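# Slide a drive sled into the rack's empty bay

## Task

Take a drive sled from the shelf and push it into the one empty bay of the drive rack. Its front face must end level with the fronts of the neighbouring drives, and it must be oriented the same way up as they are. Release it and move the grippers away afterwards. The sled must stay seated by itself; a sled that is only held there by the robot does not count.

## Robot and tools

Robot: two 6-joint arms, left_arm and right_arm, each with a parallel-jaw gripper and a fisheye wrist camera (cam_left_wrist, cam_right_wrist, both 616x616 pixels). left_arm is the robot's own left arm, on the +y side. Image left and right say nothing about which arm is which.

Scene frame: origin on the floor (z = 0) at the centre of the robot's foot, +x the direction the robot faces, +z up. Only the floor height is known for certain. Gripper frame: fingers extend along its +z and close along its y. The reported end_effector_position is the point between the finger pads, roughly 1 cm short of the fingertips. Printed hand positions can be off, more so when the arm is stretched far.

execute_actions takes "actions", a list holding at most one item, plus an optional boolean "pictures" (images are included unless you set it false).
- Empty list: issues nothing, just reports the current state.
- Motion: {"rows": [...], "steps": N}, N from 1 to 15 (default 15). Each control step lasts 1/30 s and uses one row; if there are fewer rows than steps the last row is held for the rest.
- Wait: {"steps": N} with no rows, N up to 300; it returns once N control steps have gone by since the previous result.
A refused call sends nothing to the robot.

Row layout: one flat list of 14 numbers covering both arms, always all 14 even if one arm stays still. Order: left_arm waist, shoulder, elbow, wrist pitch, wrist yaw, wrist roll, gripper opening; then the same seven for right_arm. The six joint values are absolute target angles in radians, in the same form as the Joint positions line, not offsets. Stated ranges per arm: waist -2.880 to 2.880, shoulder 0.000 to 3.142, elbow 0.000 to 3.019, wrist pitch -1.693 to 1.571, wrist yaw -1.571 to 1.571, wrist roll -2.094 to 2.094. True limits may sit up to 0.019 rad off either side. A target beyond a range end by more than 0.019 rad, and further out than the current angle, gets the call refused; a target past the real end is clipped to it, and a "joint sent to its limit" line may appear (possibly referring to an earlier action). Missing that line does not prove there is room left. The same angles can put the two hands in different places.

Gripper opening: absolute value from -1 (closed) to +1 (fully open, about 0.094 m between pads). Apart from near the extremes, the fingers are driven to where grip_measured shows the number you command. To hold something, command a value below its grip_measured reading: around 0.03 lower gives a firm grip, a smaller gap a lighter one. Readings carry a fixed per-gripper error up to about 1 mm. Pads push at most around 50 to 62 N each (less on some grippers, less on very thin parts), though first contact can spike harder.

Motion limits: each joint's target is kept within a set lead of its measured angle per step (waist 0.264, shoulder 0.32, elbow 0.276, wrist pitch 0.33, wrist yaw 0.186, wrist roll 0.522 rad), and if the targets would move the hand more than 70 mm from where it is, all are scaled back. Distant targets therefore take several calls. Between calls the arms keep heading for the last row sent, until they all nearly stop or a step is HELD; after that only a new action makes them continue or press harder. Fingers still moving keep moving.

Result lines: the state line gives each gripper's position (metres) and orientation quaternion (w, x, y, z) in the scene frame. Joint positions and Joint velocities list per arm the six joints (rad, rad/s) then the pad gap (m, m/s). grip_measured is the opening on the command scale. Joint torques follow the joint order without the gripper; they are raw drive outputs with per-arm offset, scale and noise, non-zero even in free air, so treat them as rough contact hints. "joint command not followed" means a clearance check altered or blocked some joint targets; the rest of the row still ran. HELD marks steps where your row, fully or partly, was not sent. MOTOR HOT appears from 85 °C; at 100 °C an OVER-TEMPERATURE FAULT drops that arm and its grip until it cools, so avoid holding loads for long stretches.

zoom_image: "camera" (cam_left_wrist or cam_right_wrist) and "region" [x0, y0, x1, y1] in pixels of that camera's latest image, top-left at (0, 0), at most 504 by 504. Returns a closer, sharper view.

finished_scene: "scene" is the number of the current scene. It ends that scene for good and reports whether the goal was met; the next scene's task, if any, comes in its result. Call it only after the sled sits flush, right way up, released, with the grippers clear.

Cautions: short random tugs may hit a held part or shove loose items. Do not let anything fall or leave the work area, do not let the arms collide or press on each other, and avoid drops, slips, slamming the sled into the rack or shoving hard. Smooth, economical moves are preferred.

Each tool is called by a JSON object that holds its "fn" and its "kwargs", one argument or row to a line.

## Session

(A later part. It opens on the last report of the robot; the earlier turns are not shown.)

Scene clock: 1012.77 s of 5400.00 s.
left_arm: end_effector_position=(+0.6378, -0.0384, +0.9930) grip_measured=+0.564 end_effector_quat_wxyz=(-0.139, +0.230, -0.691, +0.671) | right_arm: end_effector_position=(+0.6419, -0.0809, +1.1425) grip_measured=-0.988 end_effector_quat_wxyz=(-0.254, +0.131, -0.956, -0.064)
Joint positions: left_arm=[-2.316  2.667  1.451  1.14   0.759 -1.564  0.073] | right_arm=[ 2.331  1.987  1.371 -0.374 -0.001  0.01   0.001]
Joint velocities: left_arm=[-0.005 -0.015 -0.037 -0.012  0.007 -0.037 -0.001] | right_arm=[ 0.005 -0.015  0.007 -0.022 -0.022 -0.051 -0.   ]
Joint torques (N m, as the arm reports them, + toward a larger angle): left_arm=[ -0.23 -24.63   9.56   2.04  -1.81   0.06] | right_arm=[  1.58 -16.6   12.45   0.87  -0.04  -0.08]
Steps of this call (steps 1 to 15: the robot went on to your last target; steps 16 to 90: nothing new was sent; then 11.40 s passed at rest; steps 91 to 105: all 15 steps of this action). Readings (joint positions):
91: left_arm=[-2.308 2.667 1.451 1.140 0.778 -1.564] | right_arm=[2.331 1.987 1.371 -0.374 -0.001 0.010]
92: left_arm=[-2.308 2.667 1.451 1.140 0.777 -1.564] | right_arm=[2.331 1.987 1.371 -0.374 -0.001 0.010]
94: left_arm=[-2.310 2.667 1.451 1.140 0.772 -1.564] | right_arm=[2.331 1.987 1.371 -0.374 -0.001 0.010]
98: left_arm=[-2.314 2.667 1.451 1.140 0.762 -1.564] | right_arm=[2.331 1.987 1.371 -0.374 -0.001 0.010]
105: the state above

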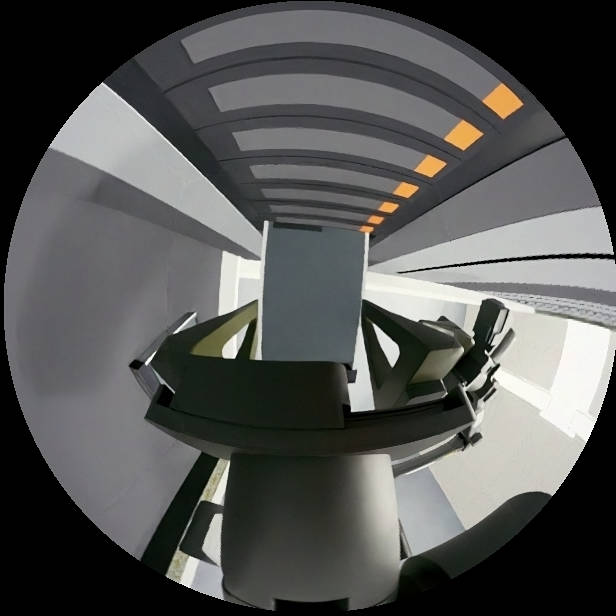

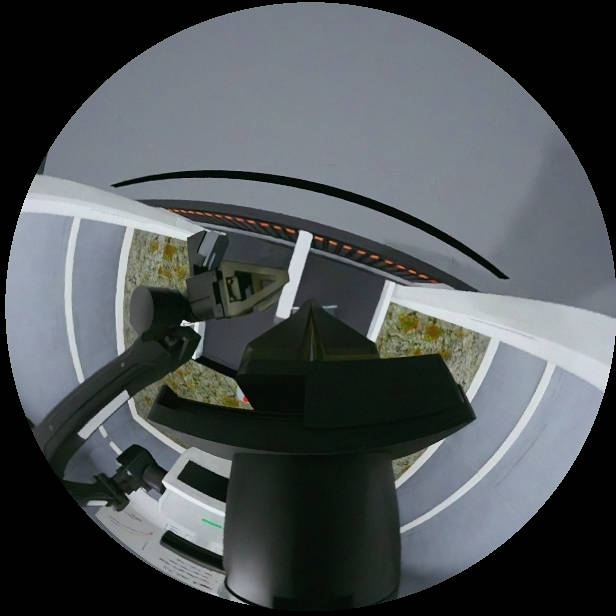

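{"fn": "execute_actions", "kwargs": {
  "actions": [
    {"rows":[[-2.305,2.627,1.49,1.14,0.76,-1.565,0.53,2.36,2.0,0.85,0.3,0,0,-1]],"steps":15}
  ],
  "pictures": false
}}

{"fn": "execute_actions", "kwargs": {
  "actions": [
    {"rows":[[-2.305,2.627,1.49,1.14,0.76,-1.565,0.53,2.40,2.35,0.85,0.9,0,0,-1]],"steps":15}
  ],
  "pictures": false
}}

{"fn": "execute_actions", "kwargs": {
  "actions": [
    {"rows":[[-2.305,2.627,1.49,1.14,0.76,-1.565,0.53,2.42,2.70,0.95,1.55,0,0,-1]],"steps":15}
  ],
  "pictures": false
}}

{"fn": "execute_actions", "kwargs": {
  "actions": [
    {"rows":[[-2.305,2.627,1.49,1.14,0.76,-1.565,0.53,2.43,2.70,1.0,1.55,0,0,-1]],"steps":15}
  ]
}}

Scene clock: 1068.47 s of 5400.00 s.
left_arm: end_effector_position=(+0.6368, -0.0377, +0.9932) grip_measured=+0.564 end_effector_quat_wxyz=(-0.135, +0.227, -0.691, +0.673) | right_arm: end_effector_position=(+0.4935, -0.1067, +1.0225) grip_measured=-0.988 end_effector_quat_wxyz=(-0.291, +0.139, -0.944, -0.073)
Joint positions: left_arm=[-2.313  2.667  1.451  1.14   0.772 -1.565  0.073] | right_arm=[ 2.354  2.016  0.832  0.272 -0.001  0.01   0.001]
Joint velocities: left_arm=[-0.005 -0.015 -0.022  0.002 -0.037 -0.022 -0.   ] | right_arm=[ 0.005 -0.015  0.007  0.198 -0.022  0.007  0.   ]
Joint torques (N m, as the arm reports them, + toward a larger angle): left_arm=[ -0.33 -24.72   6.01   2.05  -0.5    0.06] | right_arm=[  1.36 -14.03   5.53   1.71  -0.03  -0.08]
Steps of this call (steps 1 to 15: the robot went on to your last target; steps 16 to 90: nothing new was sent; then 52.20 s passed at rest; steps 91 to 105: all 15 steps of this action). Readings (joint positions):
91: left_arm=[-2.316 2.667 1.451 1.140 0.766 -1.564] | right_arm=[2.331 1.985 1.344 -0.319 -0.001 0.010]
92: left_arm=[-2.314 2.667 1.451 1.140 0.768 -1.564] | right_arm=[2.332 1.973 1.298 -0.233 -0.001 0.010]
94: left_arm=[-2.313 2.667 1.451 1.140 0.772 -1.564] | right_arm=[2.335 1.959 1.189 -0.089 -0.001 0.010]
98: left_arm=[-2.313 2.667 1.451 1.140 0.772 -1.565] | right_arm=[2.344 1.964 0.966 0.161 -0.001 0.010]
105: the state above

Scene clock: 1068.97 s of 5400.00 s.
left_arm: end_effector_position=(+0.6368, -0.0377, +0.9932) grip_measured=+0.564 end_effector_quat_wxyz=(-0.135, +0.227, -0.691, +0.673) | right_arm: end_effector_position=(+0.4880, -0.0768, +0.9407) grip_measured=-0.988 end_effector_quat_wxyz=(-0.407, +0.149, -0.895, -0.102)
Joint positions: left_arm=[-2.313  2.667  1.451  1.14   0.772 -1.565  0.073] | right_arm=[ 2.401  2.376  0.84   0.88  -0.001  0.01   0.001]
Joint velocities: left_arm=[-0.005 -0.015 -0.002 -0.012 -0.007 -0.007  0.001] | right_arm=[ 0.005 -0.239  0.002  0.1    0.007 -0.007  0.   ]
Joint torques (N m, as the arm reports them, + toward a larger angle): left_arm=[ -0.41 -24.86   6.01   2.04  -0.51   0.06] | right_arm=[  1.85 -14.4    1.92   2.15  -0.03  -0.09]
Steps of this call (steps 1 to 15: all 15 steps of this action). Readings (joint positions):
1: left_arm=[-2.313 2.667 1.451 1.140 0.772 -1.565] | right_arm=[2.356 2.030 0.832 0.319 -0.001 0.010]
2: left_arm=[-2.313 2.667 1.451 1.140 0.772 -1.565] | right_arm=[2.357 2.060 0.838 0.393 -0.001 0.010]
4: left_arm=[-2.313 2.667 1.451 1.140 0.772 -1.565] | right_arm=[2.366 2.153 0.856 0.566 -0.001 0.010]
8: left_arm=[-2.313 2.667 1.451 1.140 0.772 -1.565] | right_arm=[2.391 2.347 0.861 0.843 -0.001 0.010]
15: the state above

Scene clock: 1069.47 s of 5400.00 s.
left_arm: end_effector_position=(+0.6368, -0.0377, +0.9932) grip_measured=+0.564 end_effector_quat_wxyz=(-0.135, +0.227, -0.691, +0.673) | right_arm: end_effector_position=(+0.4879, -0.0683, +0.9179) grip_measured=-0.988 end_effector_quat_wxyz=(-0.579, +0.131, -0.793, -0.136)
Joint positions: left_arm=[-2.313  2.667  1.451  1.14   0.772 -1.565  0.073] | right_arm=[ 2.414  2.721  0.94   1.532 -0.001  0.01   0.001]
Joint velocities: left_arm=[-0.005  0.005  0.002 -0.017  0.007 -0.022 -0.   ] | right_arm=[-0.005 -0.22   0.002  0.051  0.022 -0.037  0.001]
Joint torques (N m, as the arm reports them, + toward a larger angle): left_arm=[ -0.48 -24.89   6.02   2.02  -0.51   0.07] | right_arm=[  2.03 -14.37  -0.3    2.43  -0.03  -0.09]
Steps of this call (steps 1 to 15: all 15 steps of this action). Readings (joint positions):
1: left_arm=[-2.313 2.667 1.451 1.140 0.772 -1.565] | right_arm=[2.401 2.392 0.846 0.938 -0.001 0.010]
2: left_arm=[-2.313 2.667 1.451 1.140 0.772 -1.565] | right_arm=[2.402 2.430 0.872 1.038 -0.001 0.010]
4: left_arm=[-2.313 2.667 1.451 1.140 0.772 -1.565] | right_arm=[2.404 2.549 0.943 1.259 -0.001 0.010]
8: left_arm=[-2.313 2.667 1.451 1.140 0.772 -1.565] | right_arm=[2.411 2.713 0.957 1.496 -0.001 0.010]
15: the state above

Scene clock: 1069.97 s of 5400.00 s.
left_arm: end_effector_position=(+0.6368, -0.0377, +0.9932) grip_measured=+0.564 end_effector_quat_wxyz=(-0.135, +0.227, -0.691, +0.673) | right_arm: end_effector_position=(+0.5186, -0.0520, +0.9418) grip_measured=-0.988 end_effector_quat_wxyz=(-0.614, +0.128, -0.766, -0.145)
Joint positions: left_arm=[-2.313  2.667  1.451  1.14   0.772 -1.565  0.073] | right_arm=[ 2.422  2.697  0.999  1.538 -0.001  0.01   0.001]
Joint velocities: left_arm=[ 0.005  0.005 -0.012 -0.002 -0.066  0.022  0.   ] | right_arm=[-0.005 -0.015  0.007 -0.007 -0.022  0.007 -0.   ]
Joint torques (N m, as the arm reports them, + toward a larger angle): left_arm=[ -0.52 -24.79   6.02   2.03  -0.5    0.06] | right_arm=[  2.26 -13.77   0.05   2.37  -0.04  -0.09]
Steps of this call (steps 1 to 15: all 15 steps of this action). Readings (joint positions):
1: left_arm=[-2.313 2.667 1.451 1.140 0.772 -1.565] | right_arm=[2.414 2.715 0.945 1.534 -0.001 0.010]
2: left_arm=[-2.313 2.667 1.451 1.140 0.772 -1.565] | right_arm=[2.415 2.712 0.957 1.536 -0.001 0.010]
4: left_arm=[-2.313 2.667 1.451 1.140 0.772 -1.565] | right_arm=[2.417 2.708 0.985 1.536 -0.001 0.010]
8: left_arm=[-2.313 2.667 1.451 1.140 0.772 -1.565] | right_arm=[2.422 2.697 0.999 1.538 -0.001 0.010]
15: the state above

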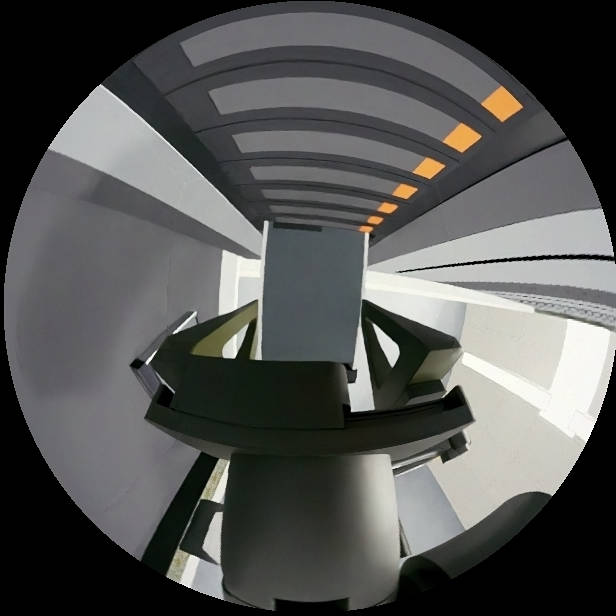

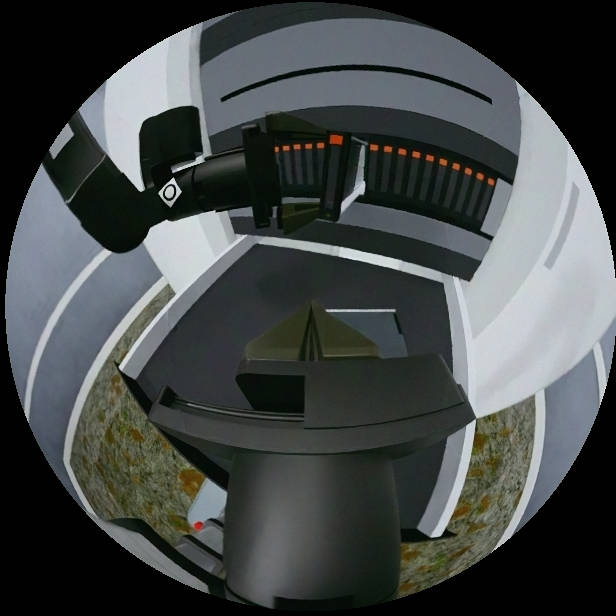

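{"fn": "zoom_image", "kwargs": {
  "camera": "cam_right_wrist",
  "region": [290,110,420,240]
}}

Region (290, 110, 420, 240) of cam_right_wrist's 616x616 image, scaled by 3.877, with more detail than that image has.

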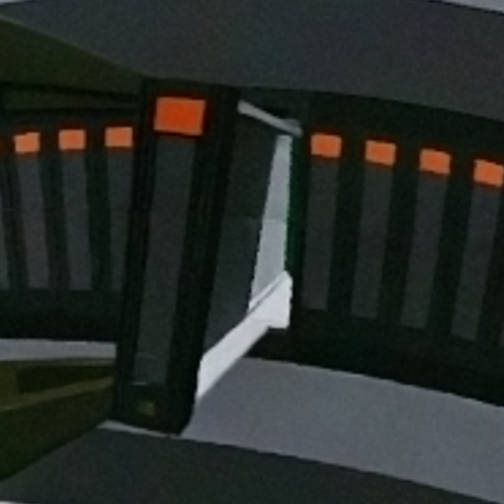

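{"fn": "zoom_image", "kwargs": {
  "camera": "cam_right_wrist",
  "region": [300,125,380,225]
}}

Region (300, 125, 380, 225) of cam_right_wrist's 616x616 image, scaled by 5.040, with more detail than that image has; it fills the left 403 columns of this view, and the rest is white.

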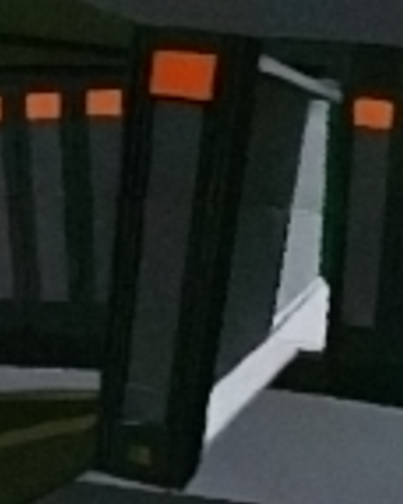

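{"fn": "execute_actions", "kwargs": {
  "actions": [
    {"rows":[[-2.305,2.66,1.41,1.14,0.765,-1.57,0.53,2.43,2.70,1.0,1.55,0,0,-1],[-2.305,2.67,1.41,1.15,0.765,-1.57,0.53,2.43,2.70,1.0,1.55,0,0,-1],[-2.305,2.675,1.41,1.17,0.765,-1.58,0.53,2.43,2.70,1.0,1.55,0,0,-1],[-2.305,2.68,1.41,1.19,0.765,-1.59,0.53,2.43,2.70,1.0,1.55,0,0,-1],[-2.305,2.685,1.41,1.21,0.765,-1.61,0.53,2.43,2.70,1.0,1.55,0,0,-1],[-2.305,2.69,1.41,1.23,0.765,-1.63,0.53,2.43,2.70,1.0,1.55,0,0,-1],[-2.305,2.692,1.41,1.25,0.765,-1.645,0.53,2.43,2.70,1.0,1.55,0,0,-1],[-2.305,2.692,1.41,1.27,0.765,-1.66,0.53,2.43,2.70,1.0,1.55,0,0,-1],[-2.305,2.692,1.41,1.29,0.765,-1.67,0.53,2.43,2.70,1.0,1.55,0,0,-1],[-2.305,2.692,1.41,1.31,0.765,-1.67,0.53,2.43,2.70,1.0,1.55,0,0,-1]],"steps":15}
  ]
}}

{"fn": "zoom_image", "kwargs": {
  "camera": "cam_right_wrist",
  "region": [300,125,400,225]
}}

{"fn": "zoom_image", "kwargs": {
  "camera": "cam_left_wrist",
  "region": [230,170,410,300]
}}

Scene clock: 1100.83 s of 5400.00 s.
left_arm: end_effector_position=(+0.6129, -0.0303, +0.9822) grip_measured=+0.564 end_effector_quat_wxyz=(-0.128, +0.240, -0.672, +0.689) | right_arm: end_effector_position=(+0.5186, -0.0520, +0.9418) grip_measured=-0.988 end_effector_quat_wxyz=(-0.614, +0.128, -0.766, -0.145)
Joint positions: left_arm=[-2.312  2.704  1.407  1.279  0.767 -1.646  0.073] | right_arm=[ 2.422  2.697  0.999  1.538 -0.001  0.01   0.001]
Joint velocities: left_arm=[-0.005  0.005  0.002  0.081 -0.022 -0.154 -0.   ] | right_arm=[ 0.005 -0.005  0.012 -0.017  0.007 -0.081  0.   ]
Joint torques (N m, as the arm reports them, + toward a larger angle): left_arm=[ -0.75 -21.64   3.08   3.12  -0.06  -0.06] | right_arm=[  2.39 -13.79  -0.15   2.35  -0.03  -0.08]
Steps of this call (steps 1 to 15: the robot went on to your last target; steps 16 to 90: nothing new was sent; then 27.37 s passed at rest; steps 91 to 105: all 15 steps of this action). Readings (joint positions):
91: left_arm=[-2.313 2.667 1.442 1.140 0.768 -1.565] | right_arm=[2.422 2.697 0.999 1.538 -0.001 0.010]
92: left_arm=[-2.312 2.665 1.434 1.140 0.767 -1.565] | right_arm=[2.422 2.697 0.999 1.538 -0.001 0.010]
94: left_arm=[-2.312 2.668 1.419 1.145 0.767 -1.567] | right_arm=[2.422 2.697 0.999 1.538 -0.001 0.010]
98: left_arm=[-2.312 2.691 1.410 1.206 0.767 -1.602] | right_arm=[2.422 2.697 0.999 1.538 -0.001 0.010]
105: the state above

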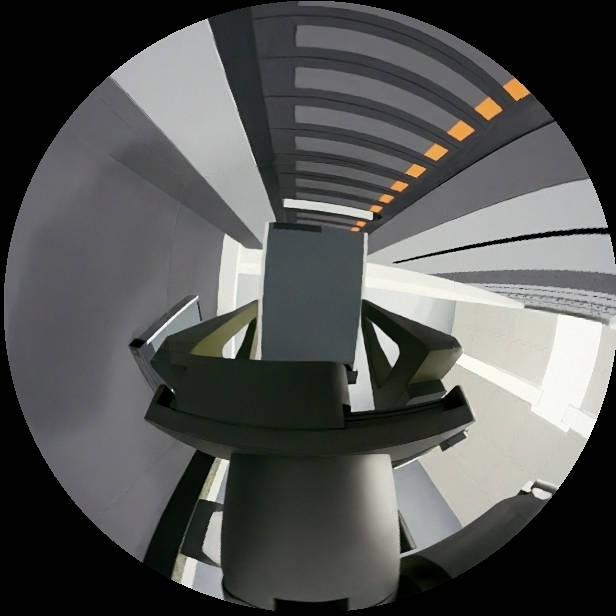

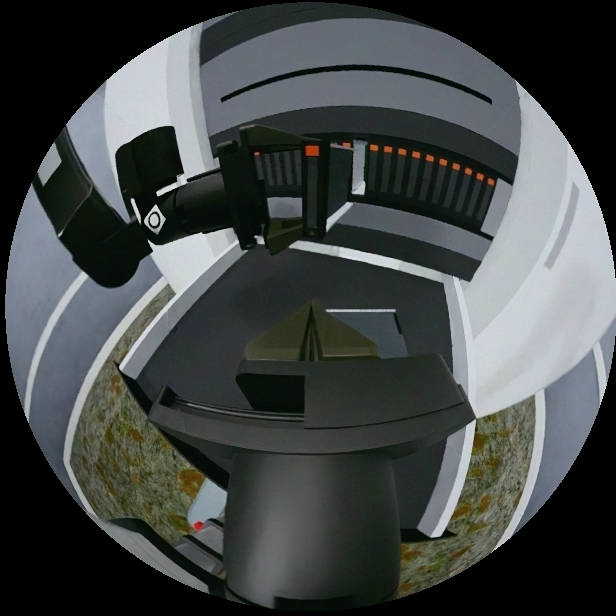

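Region (300, 125, 400, 225) of cam_right_wrist's 616x616 image, scaled by 5.040, with more detail than that image has.

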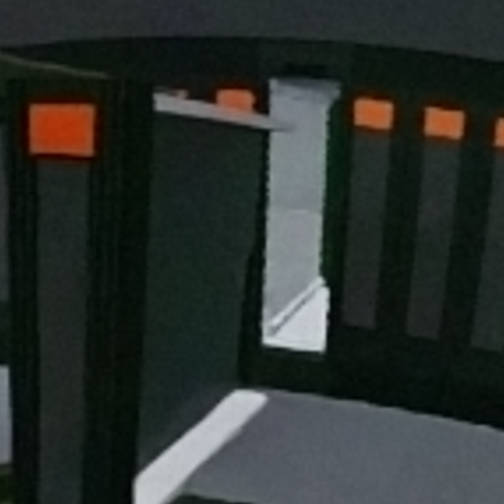

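Region (230, 170, 410, 300) of cam_left_wrist's 616x616 image, scaled by 2.800, with more detail than that image has.

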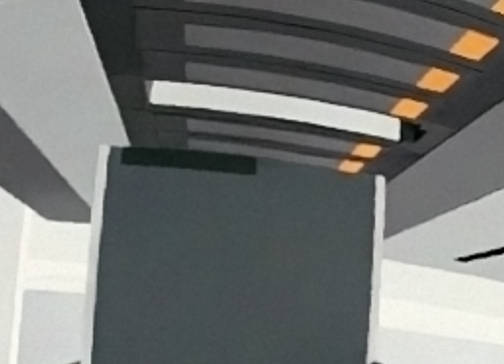

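{"fn": "execute_actions", "kwargs": {
  "actions": [
    {"rows":[[-2.305,2.653,1.46,1.245,0.765,-1.67,0.53,2.43,2.70,1.0,1.55,0,0,-1]],"steps":15}
  ]
}}

{"fn": "zoom_image", "kwargs": {
  "camera": "cam_right_wrist",
  "region": [300,125,400,225]
}}

{"fn": "zoom_image", "kwargs": {
  "camera": "cam_left_wrist",
  "region": [230,170,410,300]
}}

Scene clock: 1108.03 s of 5400.00 s.
left_arm: end_effector_position=(+0.6266, -0.0334, +0.9973) grip_measured=+0.564 end_effector_quat_wxyz=(-0.128, +0.239, -0.668, +0.693) | right_arm: end_effector_position=(+0.5186, -0.0520, +0.9418) grip_measured=-0.988 end_effector_quat_wxyz=(-0.614, +0.128, -0.766, -0.145)
Joint positions: left_arm=[-2.312  2.683  1.428  1.252  0.767 -1.658  0.073] | right_arm=[ 2.422  2.697  0.999  1.538 -0.001  0.01   0.001]
Joint velocities: left_arm=[ 0.015 -0.015 -0.002  0.007 -0.095  0.051 -0.001] | right_arm=[-0.015 -0.005  0.027  0.002 -0.051 -0.022  0.   ]
Joint torques (N m, as the arm reports them, + toward a larger angle): left_arm=[ -0.63 -23.61   5.32   1.6   -0.08  -0.06] | right_arm=[  2.15 -13.81  -0.12   2.38  -0.03  -0.09]
Steps of this call (steps 1 to 30: the robot went on to your last target; steps 31 to 90: nothing new was sent; then 3.70 s passed at rest; steps 91 to 105: all 15 steps of this action). Readings (joint positions):
91: left_arm=[-2.312 2.703 1.408 1.275 0.767 -1.657] | right_arm=[2.422 2.697 0.999 1.538 -0.001 0.010]
92: left_arm=[-2.312 2.703 1.412 1.266 0.767 -1.658] | right_arm=[2.422 2.697 0.999 1.538 -0.001 0.010]
94: left_arm=[-2.312 2.701 1.419 1.256 0.767 -1.658] | right_arm=[2.422 2.697 0.999 1.538 -0.001 0.010]
98: left_arm=[-2.312 2.691 1.425 1.252 0.767 -1.658] | right_arm=[2.422 2.697 0.999 1.538 -0.001 0.010]
105: the state above

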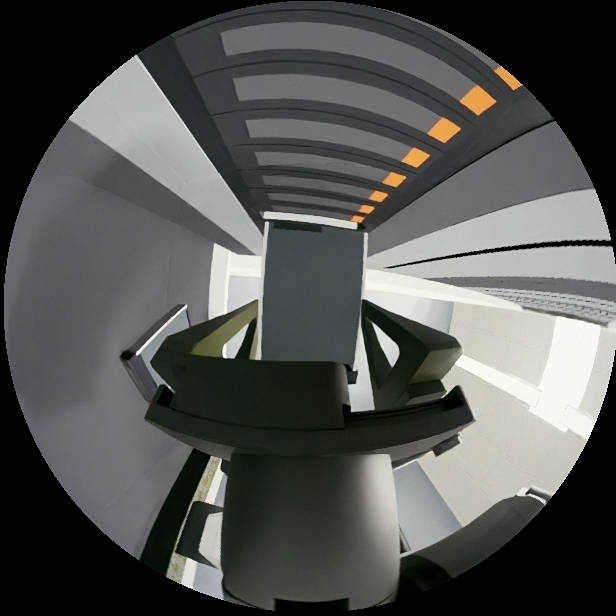

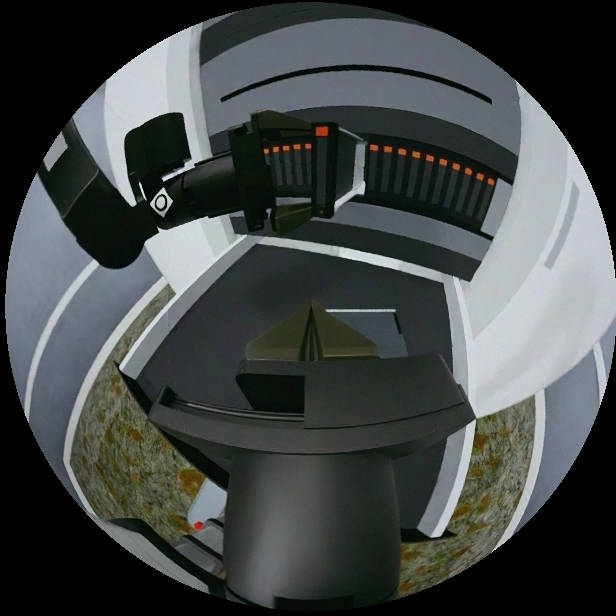

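Region (300, 125, 400, 225) of cam_right_wrist's 616x616 image, scaled by 5.040, with more detail than that image has.

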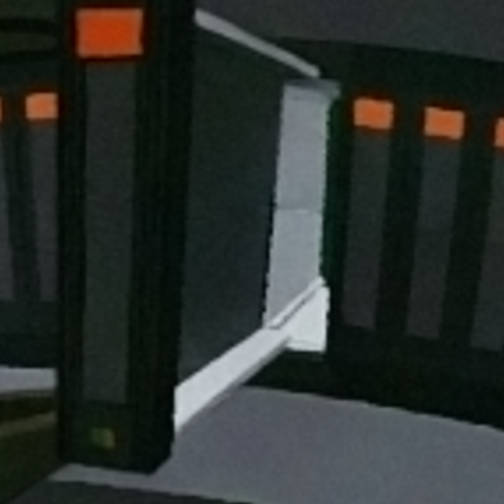

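Region (230, 170, 410, 300) of cam_left_wrist's 616x616 image, scaled by 2.800, with more detail than that image has.

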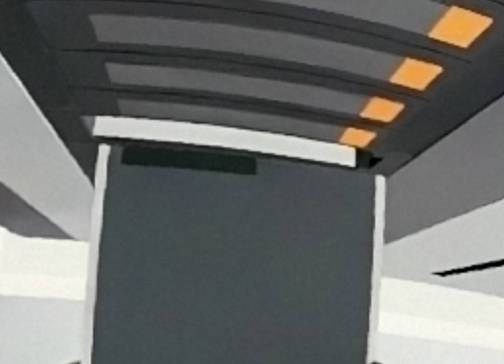

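{"fn": "execute_actions", "kwargs": {
  "actions": [
    {"rows":[[-2.305,2.686,1.46,1.25,0.765,-1.67,0.53,2.43,2.70,1.0,1.55,0,0,-1]],"steps":15}
  ]
}}

{"fn": "zoom_image", "kwargs": {
  "camera": "cam_right_wrist",
  "region": [300,125,400,225]
}}

{"fn": "zoom_image", "kwargs": {
  "camera": "cam_left_wrist",
  "region": [230,170,410,300]
}}

Scene clock: 1115.90 s of 5400.00 s.
left_arm: end_effector_position=(+0.6260, -0.0333, +0.9958) grip_measured=+0.564 end_effector_quat_wxyz=(-0.128, +0.240, -0.668, +0.693) | right_arm: end_effector_position=(+0.5186, -0.0520, +0.9418) grip_measured=-0.988 end_effector_quat_wxyz=(-0.614, +0.128, -0.766, -0.145)
Joint positions: left_arm=[-2.312  2.685  1.428  1.252  0.767 -1.658  0.073] | right_arm=[ 2.422  2.697  0.999  1.538 -0.001  0.01   0.001]
Joint velocities: left_arm=[ 0.015  0.005  0.002 -0.007  0.007  0.051  0.001] | right_arm=[-0.015 -0.005 -0.007 -0.007  0.037 -0.037 -0.001]
Joint torques (N m, as the arm reports them, + toward a larger angle): left_arm=[ -0.55 -21.04   5.31   1.9   -0.07  -0.07] | right_arm=[  2.16 -13.91  -0.1    2.4   -0.03  -0.1 ]
Steps of this call (steps 1 to 15: the robot went on to your last target; steps 16 to 90: nothing new was sent; then 4.37 s passed at rest; steps 91 to 105: all 15 steps of this action). Readings (joint positions):
91: left_arm=[-2.312 2.683 1.428 1.252 0.767 -1.658] | right_arm=[2.422 2.697 0.999 1.538 -0.001 0.010]
92: left_arm=[-2.312 2.683 1.428 1.252 0.767 -1.658] | right_arm=[2.422 2.697 0.999 1.538 -0.001 0.010]
94: left_arm=[-2.312 2.683 1.428 1.252 0.767 -1.658] | right_arm=[2.422 2.697 0.999 1.538 -0.001 0.010]
98: left_arm=[-2.312 2.685 1.428 1.252 0.767 -1.658] | right_arm=[2.422 2.697 0.999 1.538 -0.001 0.010]
105: the state above

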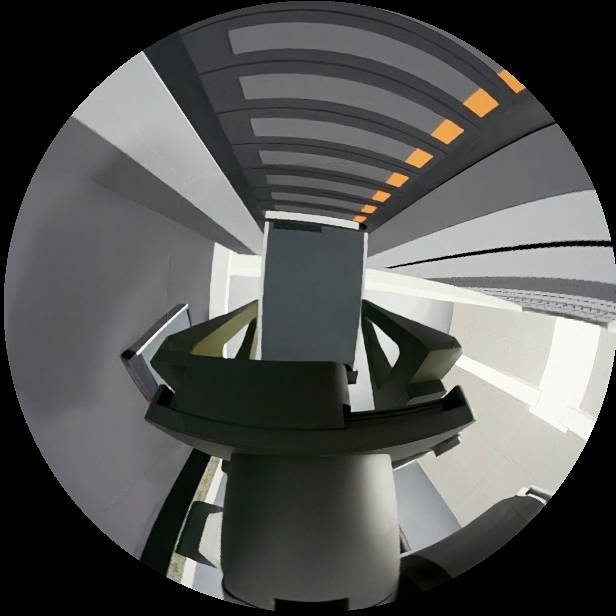

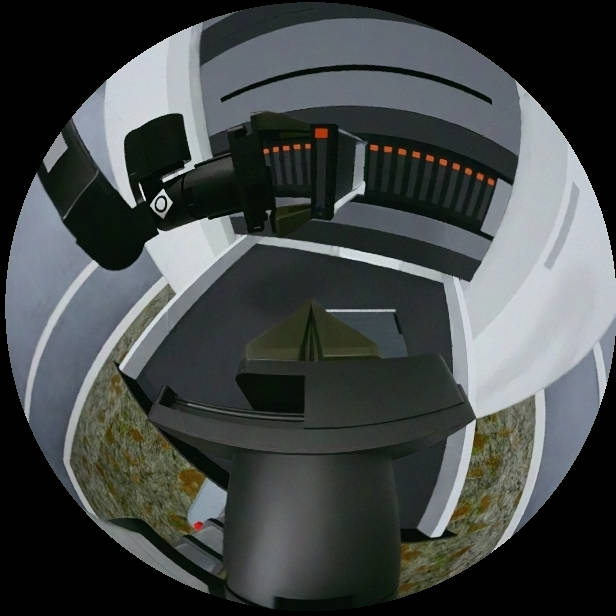

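Region (300, 125, 400, 225) of cam_right_wrist's 616x616 image, scaled by 5.040, with more detail than that image has.

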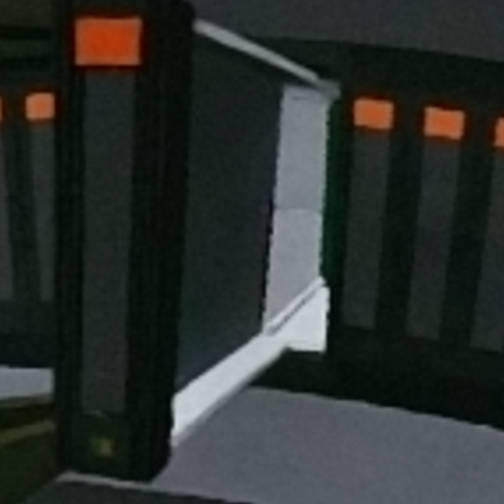

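Region (230, 170, 410, 300) of cam_left_wrist's 616x616 image, scaled by 2.800, with more detail than that image has.

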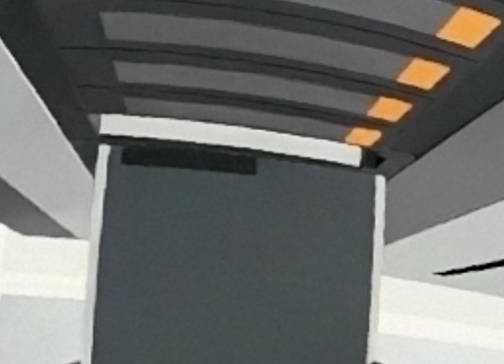

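{"fn": "execute_actions", "kwargs": {
  "actions": [
    {"rows":[[-2.305,2.697,1.46,1.305,0.765,-1.67,0.53,2.43,2.70,1.0,1.55,0,0,-1]],"steps":15}
  ]
}}

{"fn": "zoom_image", "kwargs": {
  "camera": "cam_right_wrist",
  "region": [300,125,400,225]
}}

{"fn": "zoom_image", "kwargs": {
  "camera": "cam_left_wrist",
  "region": [230,170,410,300]
}}

Scene clock: 1133.10 s of 5400.00 s.
left_arm: end_effector_position=(+0.6222, -0.0325, +0.9914) grip_measured=+0.564 end_effector_quat_wxyz=(-0.131, +0.237, -0.666, +0.695) | right_arm: end_effector_position=(+0.5186, -0.0520, +0.9418) grip_measured=-0.988 end_effector_quat_wxyz=(-0.614, +0.128, -0.766, -0.145)
Joint positions: left_arm=[-2.312  2.699  1.428  1.276  0.767 -1.658  0.073] | right_arm=[ 2.422  2.697  0.999  1.538 -0.001  0.01   0.001]
Joint velocities: left_arm=[-0.005 -0.015 -0.017  0.002  0.007 -0.007  0.001] | right_arm=[ 0.005  0.005 -0.012 -0.027 -0.022 -0.037 -0.002]
Joint torques (N m, as the arm reports them, + toward a larger angle): left_arm=[ -0.5  -21.14   5.23   3.28  -0.07  -0.05] | right_arm=[  2.1  -13.76  -0.07   2.4   -0.03  -0.09]
Steps of this call (steps 1 to 15: the robot went on to your last target; steps 16 to 90: nothing new was sent; then 13.70 s passed at rest; steps 91 to 105: all 15 steps of this action). Readings (joint positions):
91: left_arm=[-2.312 2.686 1.428 1.258 0.767 -1.658] | right_arm=[2.422 2.697 0.999 1.538 -0.001 0.010]
92: left_arm=[-2.312 2.687 1.428 1.266 0.767 -1.658] | right_arm=[2.422 2.697 0.999 1.538 -0.001 0.010]
94: left_arm=[-2.312 2.690 1.428 1.274 0.767 -1.658] | right_arm=[2.422 2.697 0.999 1.538 -0.001 0.010]
98: left_arm=[-2.312 2.696 1.428 1.276 0.767 -1.658] | right_arm=[2.422 2.697 0.999 1.538 -0.001 0.010]
105: the state above

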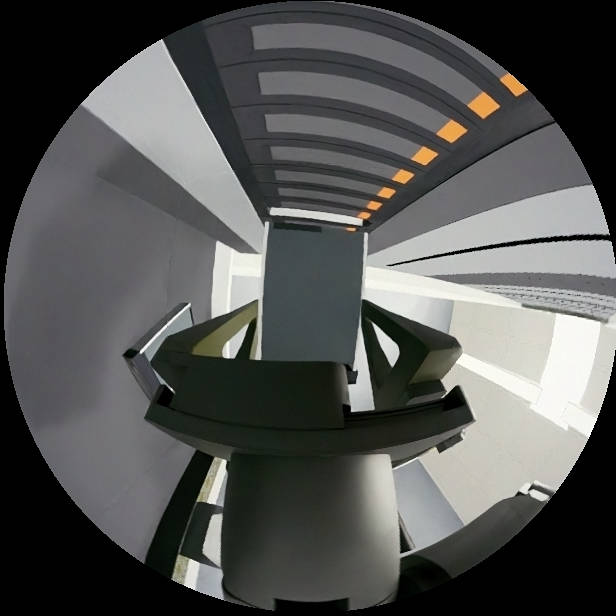

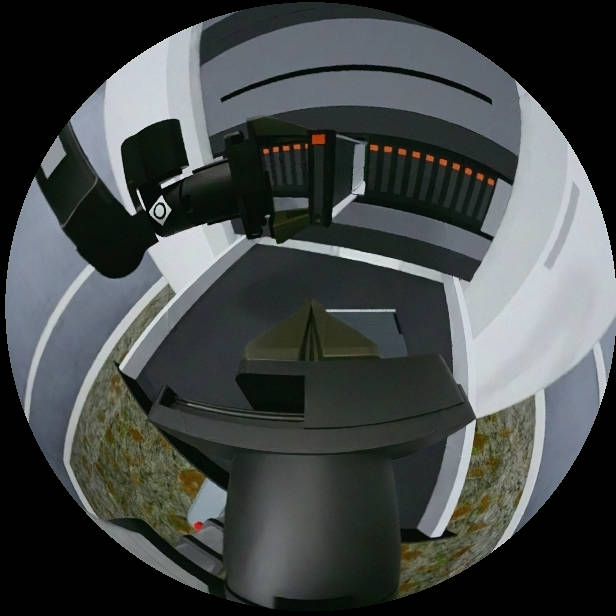

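Region (300, 125, 400, 225) of cam_right_wrist's 616x616 image, scaled by 5.040, with more detail than that image has.

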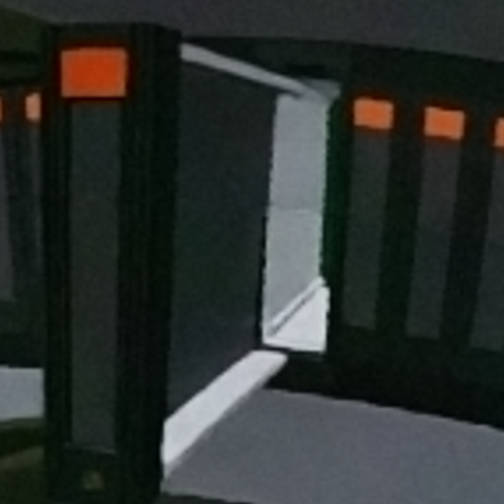

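Region (230, 170, 410, 300) of cam_left_wrist's 616x616 image, scaled by 2.800, with more detail than that image has.

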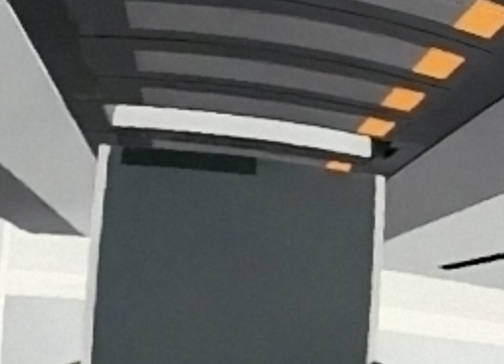

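{"fn": "execute_actions", "kwargs": {
  "actions": [
    {"rows":[[-2.305,2.697,1.463,1.272,0.765,-1.67,0.53,2.43,2.70,1.0,1.55,0,0,-1],[-2.305,2.697,1.466,1.27,0.765,-1.67,0.53,2.43,2.70,1.0,1.55,0,0,-1],[-2.305,2.697,1.469,1.267,0.765,-1.67,0.53,2.43,2.70,1.0,1.55,0,0,-1],[-2.305,2.697,1.472,1.264,0.765,-1.67,0.53,2.43,2.70,1.0,1.55,0,0,-1],[-2.305,2.697,1.475,1.261,0.765,-1.67,0.53,2.43,2.70,1.0,1.55,0,0,-1],[-2.305,2.697,1.478,1.258,0.765,-1.67,0.53,2.43,2.70,1.0,1.55,0,0,-1],[-2.305,2.697,1.481,1.255,0.765,-1.67,0.53,2.43,2.70,1.0,1.55,0,0,-1],[-2.305,2.697,1.484,1.252,0.765,-1.67,0.53,2.43,2.70,1.0,1.55,0,0,-1],[-2.305,2.697,1.487,1.249,0.765,-1.67,0.53,2.43,2.70,1.0,1.55,0,0,-1]],"steps":15}
  ]
}}

{"fn": "zoom_image", "kwargs": {
  "camera": "cam_right_wrist",
  "region": [300,125,400,225]
}}

{"fn": "zoom_image", "kwargs": {
  "camera": "cam_left_wrist",
  "region": [230,170,410,300]
}}

Scene clock: 1147.67 s of 5400.00 s.
left_arm: end_effector_position=(+0.6316, -0.0349, +0.9950) grip_measured=+0.564 end_effector_quat_wxyz=(-0.133, +0.235, -0.665, +0.696) | right_arm: end_effector_position=(+0.5186, -0.0520, +0.9418) grip_measured=-0.988 end_effector_quat_wxyz=(-0.614, +0.128, -0.766, -0.145)
Joint positions: left_arm=[-2.312  2.699  1.454  1.257  0.767 -1.658  0.073] | right_arm=[ 2.422  2.697  0.999  1.538 -0.001  0.01   0.001]
Joint velocities: left_arm=[-0.005  0.005 -0.012 -0.002 -0.051 -0.022 -0.001] | right_arm=[ 0.005  0.005 -0.012  0.027  0.007 -0.037  0.001]
Joint torques (N m, as the arm reports them, + toward a larger angle): left_arm=[ -0.55 -21.41   5.5    1.74  -0.08  -0.06] | right_arm=[  2.23 -13.9   -0.07   2.38  -0.03  -0.09]
Steps of this call (steps 1 to 15: the robot went on to your last target; steps 16 to 90: nothing new was sent; then 11.07 s passed at rest; steps 91 to 105: all 15 steps of this action). Readings (joint positions):
91: left_arm=[-2.312 2.699 1.428 1.276 0.767 -1.658] | right_arm=[2.422 2.697 0.999 1.538 -0.001 0.010]
92: left_arm=[-2.312 2.699 1.428 1.276 0.767 -1.658] | right_arm=[2.422 2.697 0.999 1.538 -0.001 0.010]
94: left_arm=[-2.312 2.699 1.429 1.275 0.767 -1.658] | right_arm=[2.422 2.697 0.999 1.538 -0.001 0.010]
98: left_arm=[-2.312 2.699 1.441 1.265 0.767 -1.658] | right_arm=[2.422 2.697 0.999 1.538 -0.001 0.010]
105: the state above

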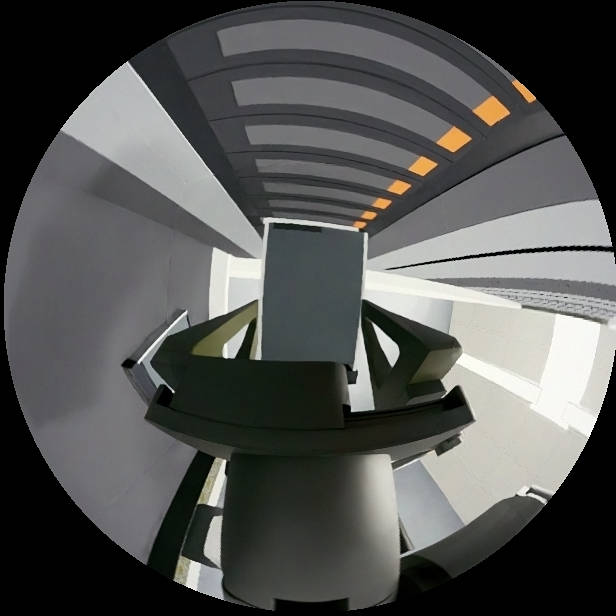

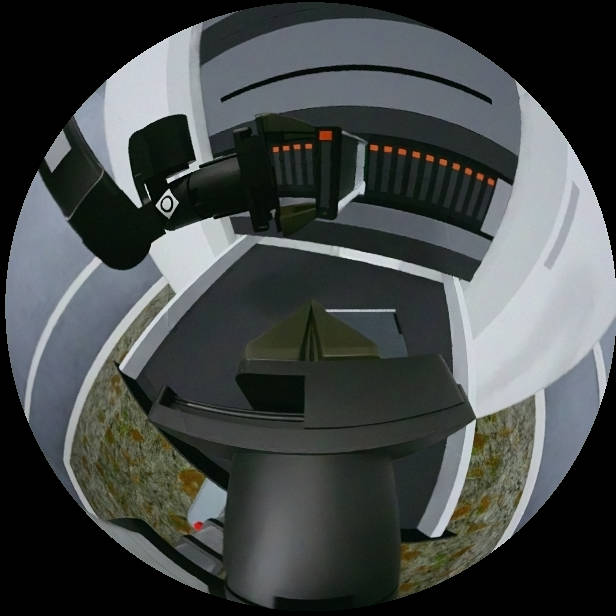

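Region (300, 125, 400, 225) of cam_right_wrist's 616x616 image, scaled by 5.040, with more detail than that image has.

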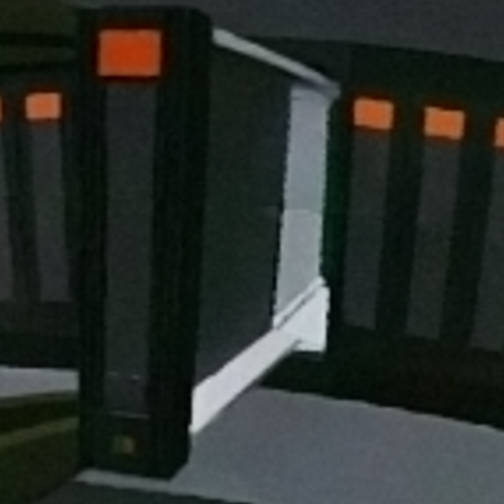

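Region (230, 170, 410, 300) of cam_left_wrist's 616x616 image, scaled by 2.800, with more detail than that image has.

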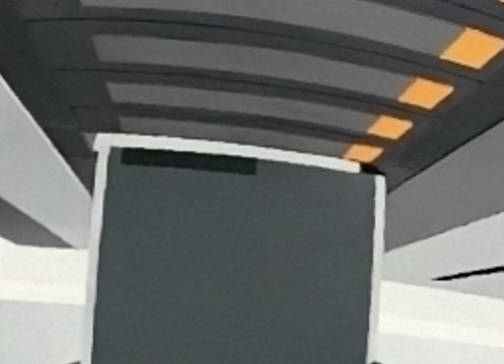

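{"fn": "execute_actions", "kwargs": {
  "actions": [
    {"rows":[[-2.305,2.704,1.487,1.249,0.765,-1.67,0.53,2.43,2.70,1.0,1.55,0,0,-1]],"steps":15}
  ]
}}

{"fn": "zoom_image", "kwargs": {
  "camera": "cam_right_wrist",
  "region": [300,125,400,225]
}}

{"fn": "zoom_image", "kwargs": {
  "camera": "cam_left_wrist",
  "region": [230,170,410,300]
}}

Scene clock: 1152.53 s of 5400.00 s.
left_arm: end_effector_position=(+0.6302, -0.0347, +0.9918) grip_measured=+0.564 end_effector_quat_wxyz=(-0.131, +0.237, -0.666, +0.695) | right_arm: end_effector_position=(+0.5186, -0.0520, +0.9418) grip_measured=-0.988 end_effector_quat_wxyz=(-0.614, +0.128, -0.766, -0.145)
Joint positions: left_arm=[-2.312  2.704  1.454  1.256  0.767 -1.658  0.073] | right_arm=[ 2.422  2.697  0.999  1.538 -0.001  0.01   0.001]
Joint velocities: left_arm=[-0.015  0.005 -0.012  0.002 -0.022  0.007  0.   ] | right_arm=[-0.015 -0.015  0.017 -0.002  0.051 -0.007 -0.001]
Joint torques (N m, as the arm reports them, + toward a larger angle): left_arm=[ -0.54 -21.2    5.42   1.65  -0.08  -0.06] | right_arm=[  2.35 -13.71  -0.05   2.36  -0.04  -0.08]
Steps of this call (steps 1 to 15: the robot went on to your last target; steps 16 to 90: nothing new was sent; then 1.37 s passed at rest; steps 91 to 105: all 15 steps of this action). Readings (joint positions):
91: left_arm=[-2.312 2.699 1.454 1.256 0.767 -1.658] | right_arm=[2.422 2.697 0.999 1.538 -0.001 0.010]
92: left_arm=[-2.312 2.699 1.454 1.256 0.767 -1.658] | right_arm=[2.422 2.697 0.999 1.538 -0.001 0.010]
94: left_arm=[-2.312 2.700 1.454 1.256 0.767 -1.658] | right_arm=[2.422 2.697 0.999 1.538 -0.001 0.010]
98: left_arm=[-2.312 2.702 1.454 1.256 0.767 -1.658] | right_arm=[2.422 2.697 0.999 1.538 -0.001 0.010]
105: the state above

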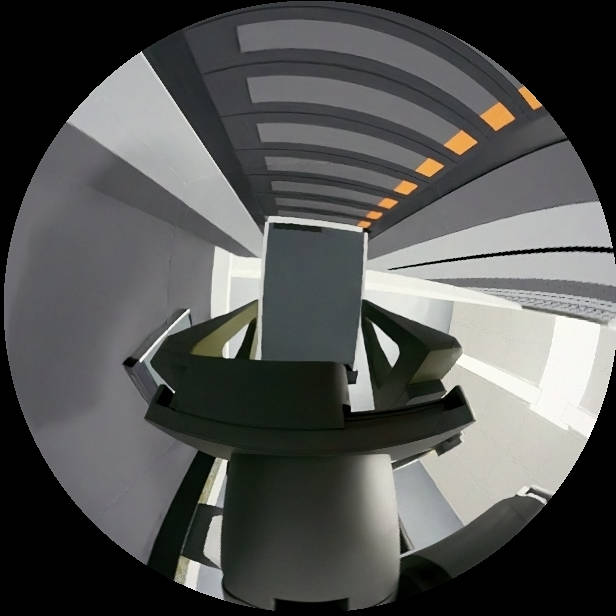

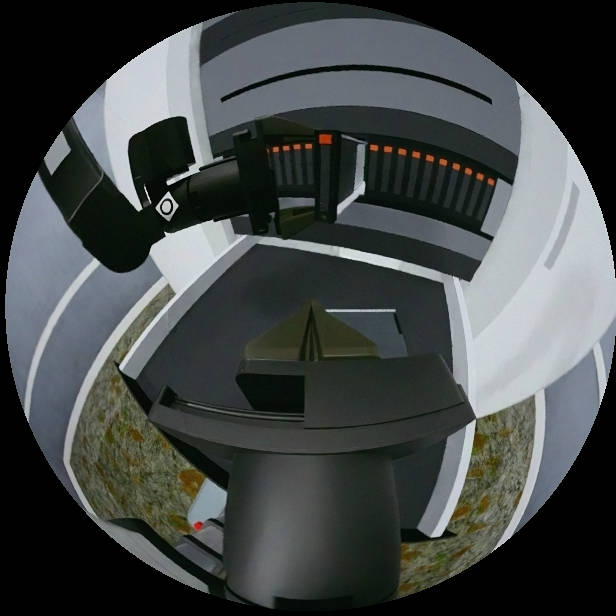

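Region (300, 125, 400, 225) of cam_right_wrist's 616x616 image, scaled by 5.040, with more detail than that image has.

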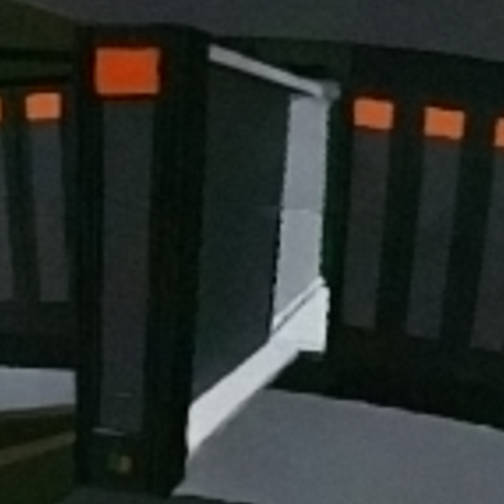

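Region (230, 170, 410, 300) of cam_left_wrist's 616x616 image, scaled by 2.800, with more detail than that image has.

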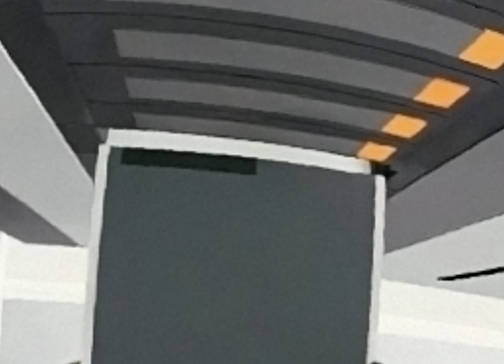

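{"fn": "execute_actions", "kwargs": {
  "actions": [
    {"rows":[[-2.322,2.704,1.487,1.249,0.765,-1.67,0.53,2.43,2.70,1.0,1.55,0,0,-1]],"steps":15}
  ]
}}

{"fn": "zoom_image", "kwargs": {
  "camera": "cam_right_wrist",
  "region": [300,125,400,225]
}}

{"fn": "zoom_image", "kwargs": {
  "camera": "cam_left_wrist",
  "region": [230,170,410,300]
}}

Scene clock: 1171.93 s of 5400.00 s.
left_arm: end_effector_position=(+0.6302, -0.0347, +0.9918) grip_measured=+0.564 end_effector_quat_wxyz=(-0.131, +0.237, -0.666, +0.695) | right_arm: end_effector_position=(+0.5186, -0.0520, +0.9418) grip_measured=-0.988 end_effector_quat_wxyz=(-0.614, +0.128, -0.766, -0.145)
Joint positions: left_arm=[-2.312  2.704  1.454  1.256  0.767 -1.658  0.073] | right_arm=[ 2.422  2.697  0.999  1.538 -0.001  0.01   0.001]
Joint velocities: left_arm=[-0.015 -0.015 -0.017  0.012  0.007 -0.037  0.001] | right_arm=[-0.005 -0.015  0.012  0.007 -0.051 -0.051 -0.001]
Joint torques (N m, as the arm reports them, + toward a larger angle): left_arm=[ -2.11 -21.2    5.4    1.64  -0.08  -0.06] | right_arm=[  2.13 -13.76  -0.08   2.39  -0.03  -0.1 ]
Steps of this call (steps 1 to 15: the robot went on to your last target; steps 16 to 90: nothing new was sent; then 15.90 s passed at rest; steps 91 to 105: all 15 steps of this action). Readings (joint positions):
91: left_arm=[-2.312 2.704 1.454 1.256 0.767 -1.658] | right_arm=[2.422 2.697 0.999 1.538 -0.001 0.010]
92: left_arm=[-2.312 2.704 1.454 1.256 0.767 -1.658] | right_arm=[2.422 2.697 0.999 1.538 -0.001 0.010]
94: left_arm=[-2.312 2.704 1.454 1.256 0.767 -1.658] | right_arm=[2.422 2.697 0.999 1.538 -0.001 0.010]
98: left_arm=[-2.312 2.704 1.454 1.256 0.767 -1.658] | right_arm=[2.422 2.697 0.999 1.538 -0.001 0.010]
105: the state above

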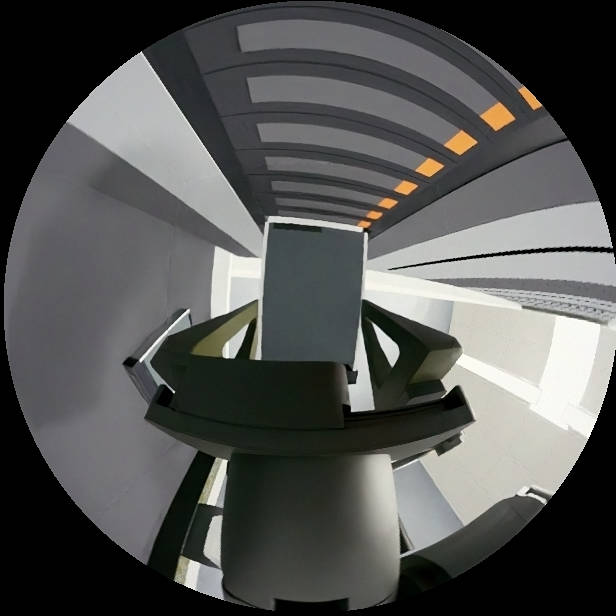

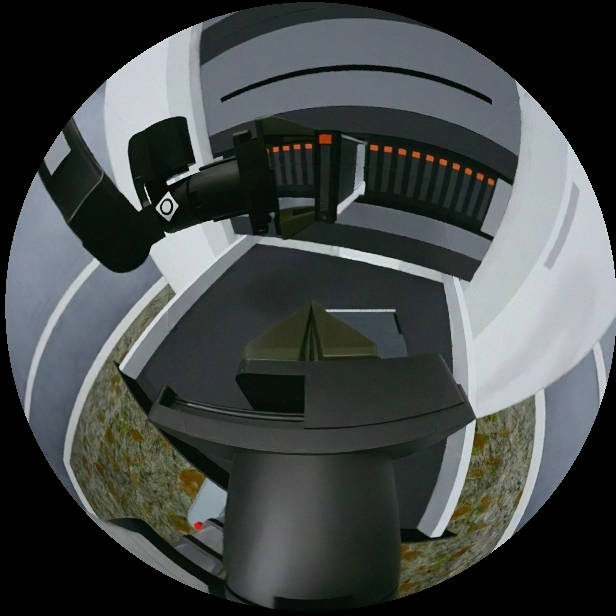

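Region (300, 125, 400, 225) of cam_right_wrist's 616x616 image, scaled by 5.040, with more detail than that image has.

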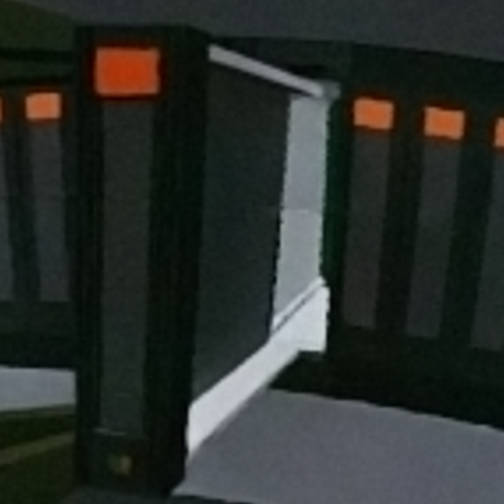

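Region (230, 170, 410, 300) of cam_left_wrist's 616x616 image, scaled by 2.800, with more detail than that image has.

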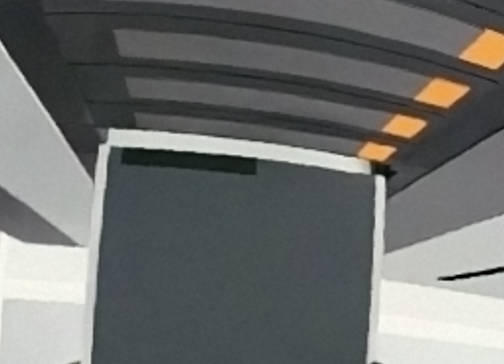

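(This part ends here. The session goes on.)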